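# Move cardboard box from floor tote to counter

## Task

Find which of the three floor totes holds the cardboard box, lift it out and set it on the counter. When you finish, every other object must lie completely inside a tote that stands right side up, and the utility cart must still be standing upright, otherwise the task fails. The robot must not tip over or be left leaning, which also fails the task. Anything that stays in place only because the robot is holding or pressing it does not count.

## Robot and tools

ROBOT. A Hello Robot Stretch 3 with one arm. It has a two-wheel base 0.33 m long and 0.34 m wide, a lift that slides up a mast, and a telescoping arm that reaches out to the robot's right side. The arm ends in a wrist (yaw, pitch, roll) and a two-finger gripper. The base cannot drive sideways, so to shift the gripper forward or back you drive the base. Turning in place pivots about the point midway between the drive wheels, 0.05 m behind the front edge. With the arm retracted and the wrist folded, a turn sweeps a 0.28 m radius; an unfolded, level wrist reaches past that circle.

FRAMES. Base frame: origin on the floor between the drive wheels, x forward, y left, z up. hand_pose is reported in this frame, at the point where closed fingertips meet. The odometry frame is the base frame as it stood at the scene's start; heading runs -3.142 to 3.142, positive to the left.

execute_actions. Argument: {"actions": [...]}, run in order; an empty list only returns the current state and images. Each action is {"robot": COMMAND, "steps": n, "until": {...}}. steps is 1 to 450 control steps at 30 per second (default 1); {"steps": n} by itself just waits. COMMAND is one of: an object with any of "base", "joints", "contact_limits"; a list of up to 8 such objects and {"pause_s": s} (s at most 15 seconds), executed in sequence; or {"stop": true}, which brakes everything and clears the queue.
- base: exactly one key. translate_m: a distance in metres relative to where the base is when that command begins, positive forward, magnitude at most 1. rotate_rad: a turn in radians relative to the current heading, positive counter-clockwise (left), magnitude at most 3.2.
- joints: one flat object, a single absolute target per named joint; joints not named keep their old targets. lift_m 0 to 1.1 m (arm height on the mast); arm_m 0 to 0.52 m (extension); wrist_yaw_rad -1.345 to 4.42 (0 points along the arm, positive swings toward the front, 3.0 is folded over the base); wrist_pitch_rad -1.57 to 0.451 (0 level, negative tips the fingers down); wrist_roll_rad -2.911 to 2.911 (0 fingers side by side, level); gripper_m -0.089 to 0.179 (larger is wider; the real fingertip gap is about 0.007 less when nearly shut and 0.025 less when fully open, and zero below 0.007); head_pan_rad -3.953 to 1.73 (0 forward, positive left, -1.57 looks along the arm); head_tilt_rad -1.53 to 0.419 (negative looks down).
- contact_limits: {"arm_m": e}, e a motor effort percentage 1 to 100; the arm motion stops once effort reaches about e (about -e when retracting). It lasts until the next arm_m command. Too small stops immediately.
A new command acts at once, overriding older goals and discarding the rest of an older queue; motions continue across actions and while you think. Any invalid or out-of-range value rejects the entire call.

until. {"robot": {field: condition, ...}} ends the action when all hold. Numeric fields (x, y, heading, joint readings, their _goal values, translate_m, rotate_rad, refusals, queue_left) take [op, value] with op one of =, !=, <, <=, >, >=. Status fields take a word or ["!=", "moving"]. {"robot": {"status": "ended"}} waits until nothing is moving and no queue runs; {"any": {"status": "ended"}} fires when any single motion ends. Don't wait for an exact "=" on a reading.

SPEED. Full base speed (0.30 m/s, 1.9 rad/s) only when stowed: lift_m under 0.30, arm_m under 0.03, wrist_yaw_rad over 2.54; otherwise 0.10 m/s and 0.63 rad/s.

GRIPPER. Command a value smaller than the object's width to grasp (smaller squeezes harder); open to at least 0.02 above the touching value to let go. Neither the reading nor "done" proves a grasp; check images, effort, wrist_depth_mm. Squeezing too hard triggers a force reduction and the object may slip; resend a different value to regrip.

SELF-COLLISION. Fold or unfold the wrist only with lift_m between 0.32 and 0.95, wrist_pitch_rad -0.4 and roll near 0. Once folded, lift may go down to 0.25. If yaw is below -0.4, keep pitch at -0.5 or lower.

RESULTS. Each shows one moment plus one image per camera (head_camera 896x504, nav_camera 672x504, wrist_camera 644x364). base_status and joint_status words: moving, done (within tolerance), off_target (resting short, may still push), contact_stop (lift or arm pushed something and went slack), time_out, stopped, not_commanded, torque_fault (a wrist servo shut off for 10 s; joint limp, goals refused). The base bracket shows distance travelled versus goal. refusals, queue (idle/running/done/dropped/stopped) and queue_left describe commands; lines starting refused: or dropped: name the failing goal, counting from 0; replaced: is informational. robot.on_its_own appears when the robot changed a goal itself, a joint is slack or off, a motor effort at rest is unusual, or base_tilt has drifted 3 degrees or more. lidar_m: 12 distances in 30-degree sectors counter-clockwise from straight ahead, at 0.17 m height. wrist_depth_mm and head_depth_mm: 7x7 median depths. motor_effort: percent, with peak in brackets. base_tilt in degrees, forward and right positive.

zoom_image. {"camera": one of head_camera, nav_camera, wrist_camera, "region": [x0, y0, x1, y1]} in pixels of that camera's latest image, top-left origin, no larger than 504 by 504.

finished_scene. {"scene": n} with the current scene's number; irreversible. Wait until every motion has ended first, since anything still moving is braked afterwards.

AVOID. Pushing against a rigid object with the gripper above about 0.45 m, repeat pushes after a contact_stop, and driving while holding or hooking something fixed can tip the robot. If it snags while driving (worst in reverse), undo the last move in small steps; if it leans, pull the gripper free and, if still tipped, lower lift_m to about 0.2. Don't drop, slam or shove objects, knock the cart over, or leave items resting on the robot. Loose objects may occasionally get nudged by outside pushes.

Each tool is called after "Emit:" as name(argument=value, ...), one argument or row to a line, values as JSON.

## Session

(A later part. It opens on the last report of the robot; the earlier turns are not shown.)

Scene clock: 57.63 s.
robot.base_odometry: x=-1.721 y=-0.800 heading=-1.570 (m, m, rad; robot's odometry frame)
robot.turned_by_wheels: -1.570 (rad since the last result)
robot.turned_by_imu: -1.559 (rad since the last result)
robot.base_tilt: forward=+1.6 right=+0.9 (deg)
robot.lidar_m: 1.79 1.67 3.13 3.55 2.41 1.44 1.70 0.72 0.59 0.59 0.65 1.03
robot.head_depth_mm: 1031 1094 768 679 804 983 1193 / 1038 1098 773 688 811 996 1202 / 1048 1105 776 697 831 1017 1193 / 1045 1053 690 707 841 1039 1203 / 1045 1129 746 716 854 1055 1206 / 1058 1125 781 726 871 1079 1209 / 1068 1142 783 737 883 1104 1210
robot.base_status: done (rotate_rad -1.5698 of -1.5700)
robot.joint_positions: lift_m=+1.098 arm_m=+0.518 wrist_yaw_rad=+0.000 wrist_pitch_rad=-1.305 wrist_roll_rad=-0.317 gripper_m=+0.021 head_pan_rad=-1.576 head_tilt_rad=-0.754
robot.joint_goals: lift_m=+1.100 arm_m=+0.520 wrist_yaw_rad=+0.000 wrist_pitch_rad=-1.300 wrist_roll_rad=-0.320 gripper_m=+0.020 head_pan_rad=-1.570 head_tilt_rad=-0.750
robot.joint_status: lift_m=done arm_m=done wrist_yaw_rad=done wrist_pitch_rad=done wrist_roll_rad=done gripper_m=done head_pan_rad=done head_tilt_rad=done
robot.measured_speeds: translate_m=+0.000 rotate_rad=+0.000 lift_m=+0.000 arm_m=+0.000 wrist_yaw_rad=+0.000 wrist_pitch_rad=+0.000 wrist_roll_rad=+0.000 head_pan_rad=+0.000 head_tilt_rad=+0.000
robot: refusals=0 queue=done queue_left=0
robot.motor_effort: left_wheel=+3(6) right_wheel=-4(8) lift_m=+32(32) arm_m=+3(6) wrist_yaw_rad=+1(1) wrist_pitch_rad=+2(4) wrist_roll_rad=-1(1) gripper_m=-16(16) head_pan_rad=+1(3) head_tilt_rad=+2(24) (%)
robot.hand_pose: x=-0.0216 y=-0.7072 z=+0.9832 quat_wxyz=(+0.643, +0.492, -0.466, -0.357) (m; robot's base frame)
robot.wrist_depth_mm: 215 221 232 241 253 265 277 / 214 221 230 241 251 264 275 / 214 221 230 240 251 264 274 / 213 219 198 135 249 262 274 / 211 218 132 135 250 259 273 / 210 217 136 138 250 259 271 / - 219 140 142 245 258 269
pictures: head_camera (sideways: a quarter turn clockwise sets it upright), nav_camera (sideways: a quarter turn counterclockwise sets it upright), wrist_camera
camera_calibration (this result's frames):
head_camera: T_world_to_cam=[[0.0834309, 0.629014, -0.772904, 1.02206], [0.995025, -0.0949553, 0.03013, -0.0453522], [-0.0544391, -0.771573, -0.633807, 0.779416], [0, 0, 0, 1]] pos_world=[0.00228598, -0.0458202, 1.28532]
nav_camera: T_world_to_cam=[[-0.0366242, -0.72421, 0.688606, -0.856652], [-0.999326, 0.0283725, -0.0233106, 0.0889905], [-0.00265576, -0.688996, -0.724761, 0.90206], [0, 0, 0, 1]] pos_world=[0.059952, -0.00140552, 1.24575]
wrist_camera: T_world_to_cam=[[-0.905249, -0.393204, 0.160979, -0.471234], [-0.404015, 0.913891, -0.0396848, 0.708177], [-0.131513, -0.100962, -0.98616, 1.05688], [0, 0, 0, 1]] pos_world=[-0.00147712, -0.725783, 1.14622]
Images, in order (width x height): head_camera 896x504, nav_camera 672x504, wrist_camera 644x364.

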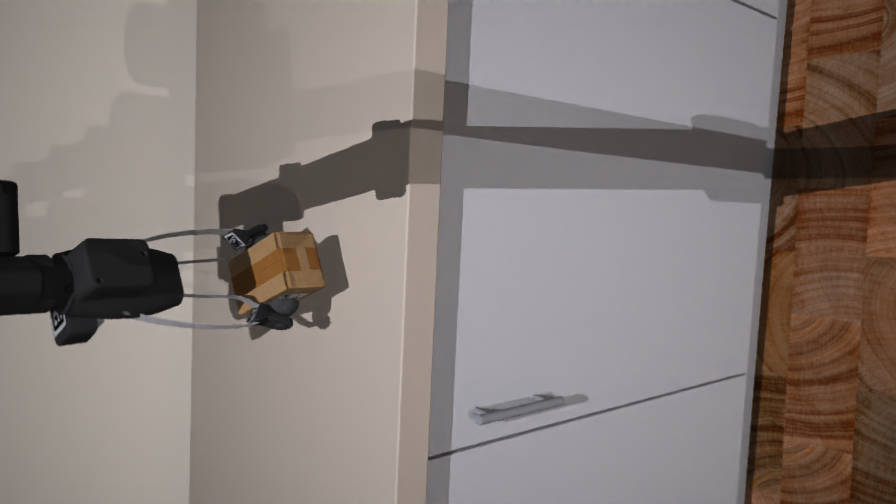

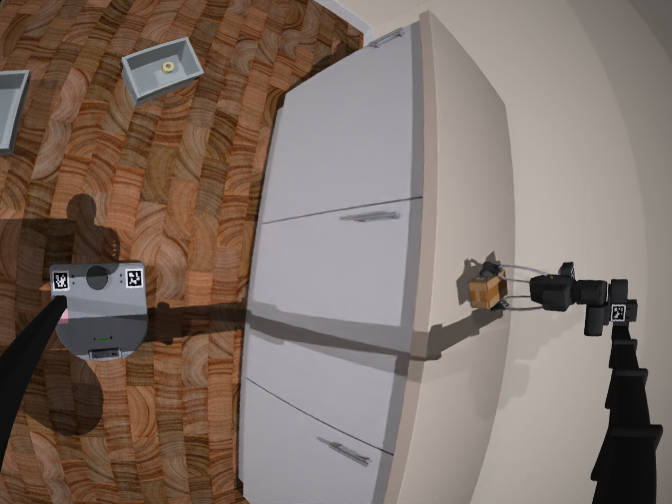

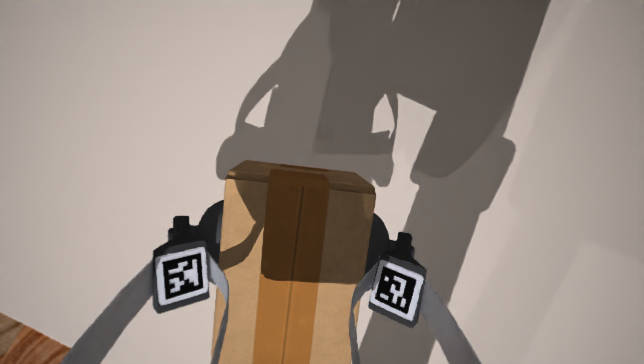

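Emit:
execute_actions(
  actions=[
    {"robot":[{"joints":{"lift_m":1.057}},{"joints":{"gripper_m":0.12}},{"pause_s":0.5},{"joints":{"lift_m":1.1}},{"joints":{"arm_m":0.0}},{"joints":{"lift_m":0.75,"head_tilt_rad":-0.6}}],"steps":450,"until":{"robot":{"status":"ended"}}},
    {"steps":200,"until":{"robot":{"status":"ended"}}},
  ],
)

Scene clock: 70.97 s.
robot.base_odometry: x=-1.721 y=-0.800 heading=-1.570 (m, m, rad; robot's odometry frame)
robot.turned_by_wheels: +0.000 (rad since the last result)
robot.turned_by_imu: -0.001 (rad since the last result)
robot.base_tilt: forward=+1.6 right=+0.8 (deg)
robot.lidar_m: 1.79 1.67 3.09 3.54 2.42 1.43 1.70 0.72 0.59 0.59 0.65 1.03
robot.head_depth_mm: 1011 1103 1080 739 690 790 925 / 1021 1112 1087 741 700 803 940 / 1022 1126 1095 746 710 819 962 / 1030 1132 1105 716 720 832 979 / 1036 1139 1114 752 732 841 996 / 1048 1143 1120 756 738 855 1017 / 1054 1152 1130 761 753 871 1035
robot.base_status: done (rotate_rad -1.5698 of -1.5700)
robot.joint_positions: lift_m=+0.750 arm_m=+0.000 wrist_yaw_rad=+0.000 wrist_pitch_rad=-1.304 wrist_roll_rad=-0.317 gripper_m=+0.120 head_pan_rad=-1.576 head_tilt_rad=-0.606
robot.joint_goals: lift_m=+0.750 arm_m=+0.000 wrist_yaw_rad=+0.000 wrist_pitch_rad=-1.300 wrist_roll_rad=-0.320 gripper_m=+0.120 head_pan_rad=-1.570 head_tilt_rad=-0.600
robot.joint_status: lift_m=done arm_m=done wrist_yaw_rad=done wrist_pitch_rad=done wrist_roll_rad=done gripper_m=done head_pan_rad=done head_tilt_rad=done
robot.measured_speeds: translate_m=+0.000 rotate_rad=+0.000 lift_m=+0.000 arm_m=+0.000 wrist_yaw_rad=+0.000 wrist_pitch_rad=+0.000 wrist_roll_rad=+0.000 head_pan_rad=+0.000 head_tilt_rad=+0.000
robot: refusals=0 queue=done queue_left=0
robot.motor_effort: left_wheel=+3(3) right_wheel=-4(5) lift_m=+23(32) arm_m=-4(5) wrist_yaw_rad=+0(0) wrist_pitch_rad=+1(2) wrist_roll_rad=-1(1) gripper_m=+1(82) head_pan_rad=+3(3) head_tilt_rad=+2(13) (%)
robot.hand_pose: x=-0.0216 y=-0.1896 z=+0.6354 quat_wxyz=(+0.644, +0.491, -0.466, -0.356) (m; robot's base frame)
robot.wrist_depth_mm: 726 729 782 814 581 479 403 / 691 735 768 792 835 578 475 / 708 727 765 795 847 824 558 / 715 725 768 798 832 863 704 / 703 722 744 801 819 874 899 / 696 734 - - 803 855 905 / 708 708 - - 797 855 896
pictures: head_camera (sideways: a quarter turn clockwise sets it upright), nav_camera (sideways: a quarter turn counterclockwise sets it upright), wrist_camera
camera_calibration (this result's frames):
head_camera: T_world_to_cam=[[0.0827924, 0.508333, -0.857172, 1.13193], [0.995054, -0.0895431, 0.043008, -0.0621251], [-0.0548914, -0.856493, -0.513232, 0.622553], [0, 0, 0, 1]] pos_world=[0.00227565, -0.0477463, 1.29244]
nav_camera: T_world_to_cam=[[-0.0360463, -0.614907, 0.787775, -0.985904], [-0.999345, 0.0246907, -0.0264545, 0.0930884], [-0.00318367, -0.788213, -0.615395, 0.759809], [0, 0, 0, 1]] pos_world=[0.0599082, -0.00964675, 1.24672]
wrist_camera: T_world_to_cam=[[-0.905249, -0.393054, 0.161345, -0.211963], [-0.404015, 0.913854, -0.0405369, 0.221953], [-0.131513, -0.101882, -0.986065, 0.765928], [0, 0, 0, 1]] pos_world=[-0.00147712, -0.208111, 0.798452]
Images, in order (width x height): head_camera 896x504, nav_camera 672x504, wrist_camera 644x364.

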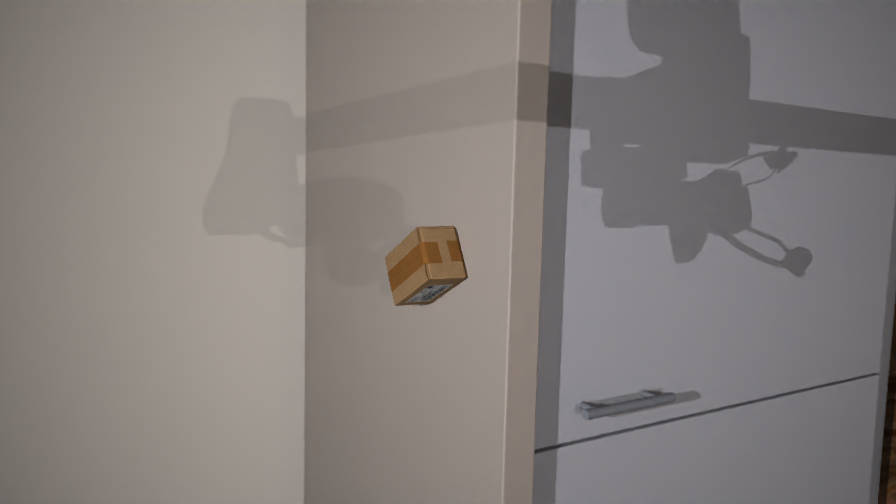

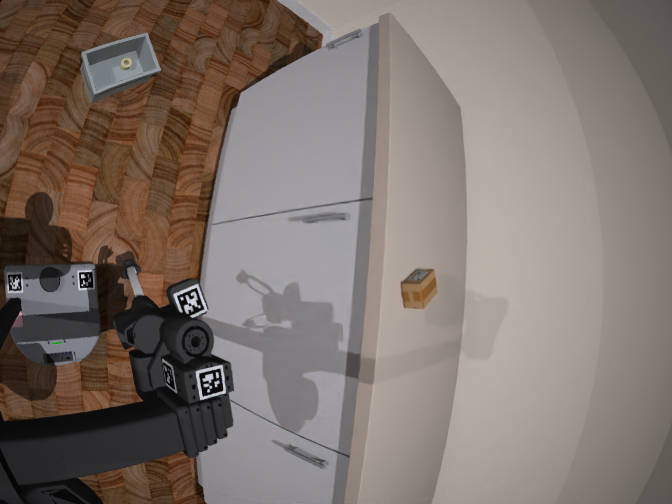

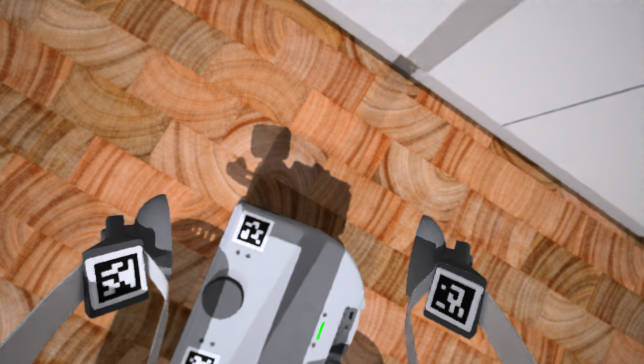

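Emit:
finished_scene(
  scene=2,
)

The scene is finished: the task was done.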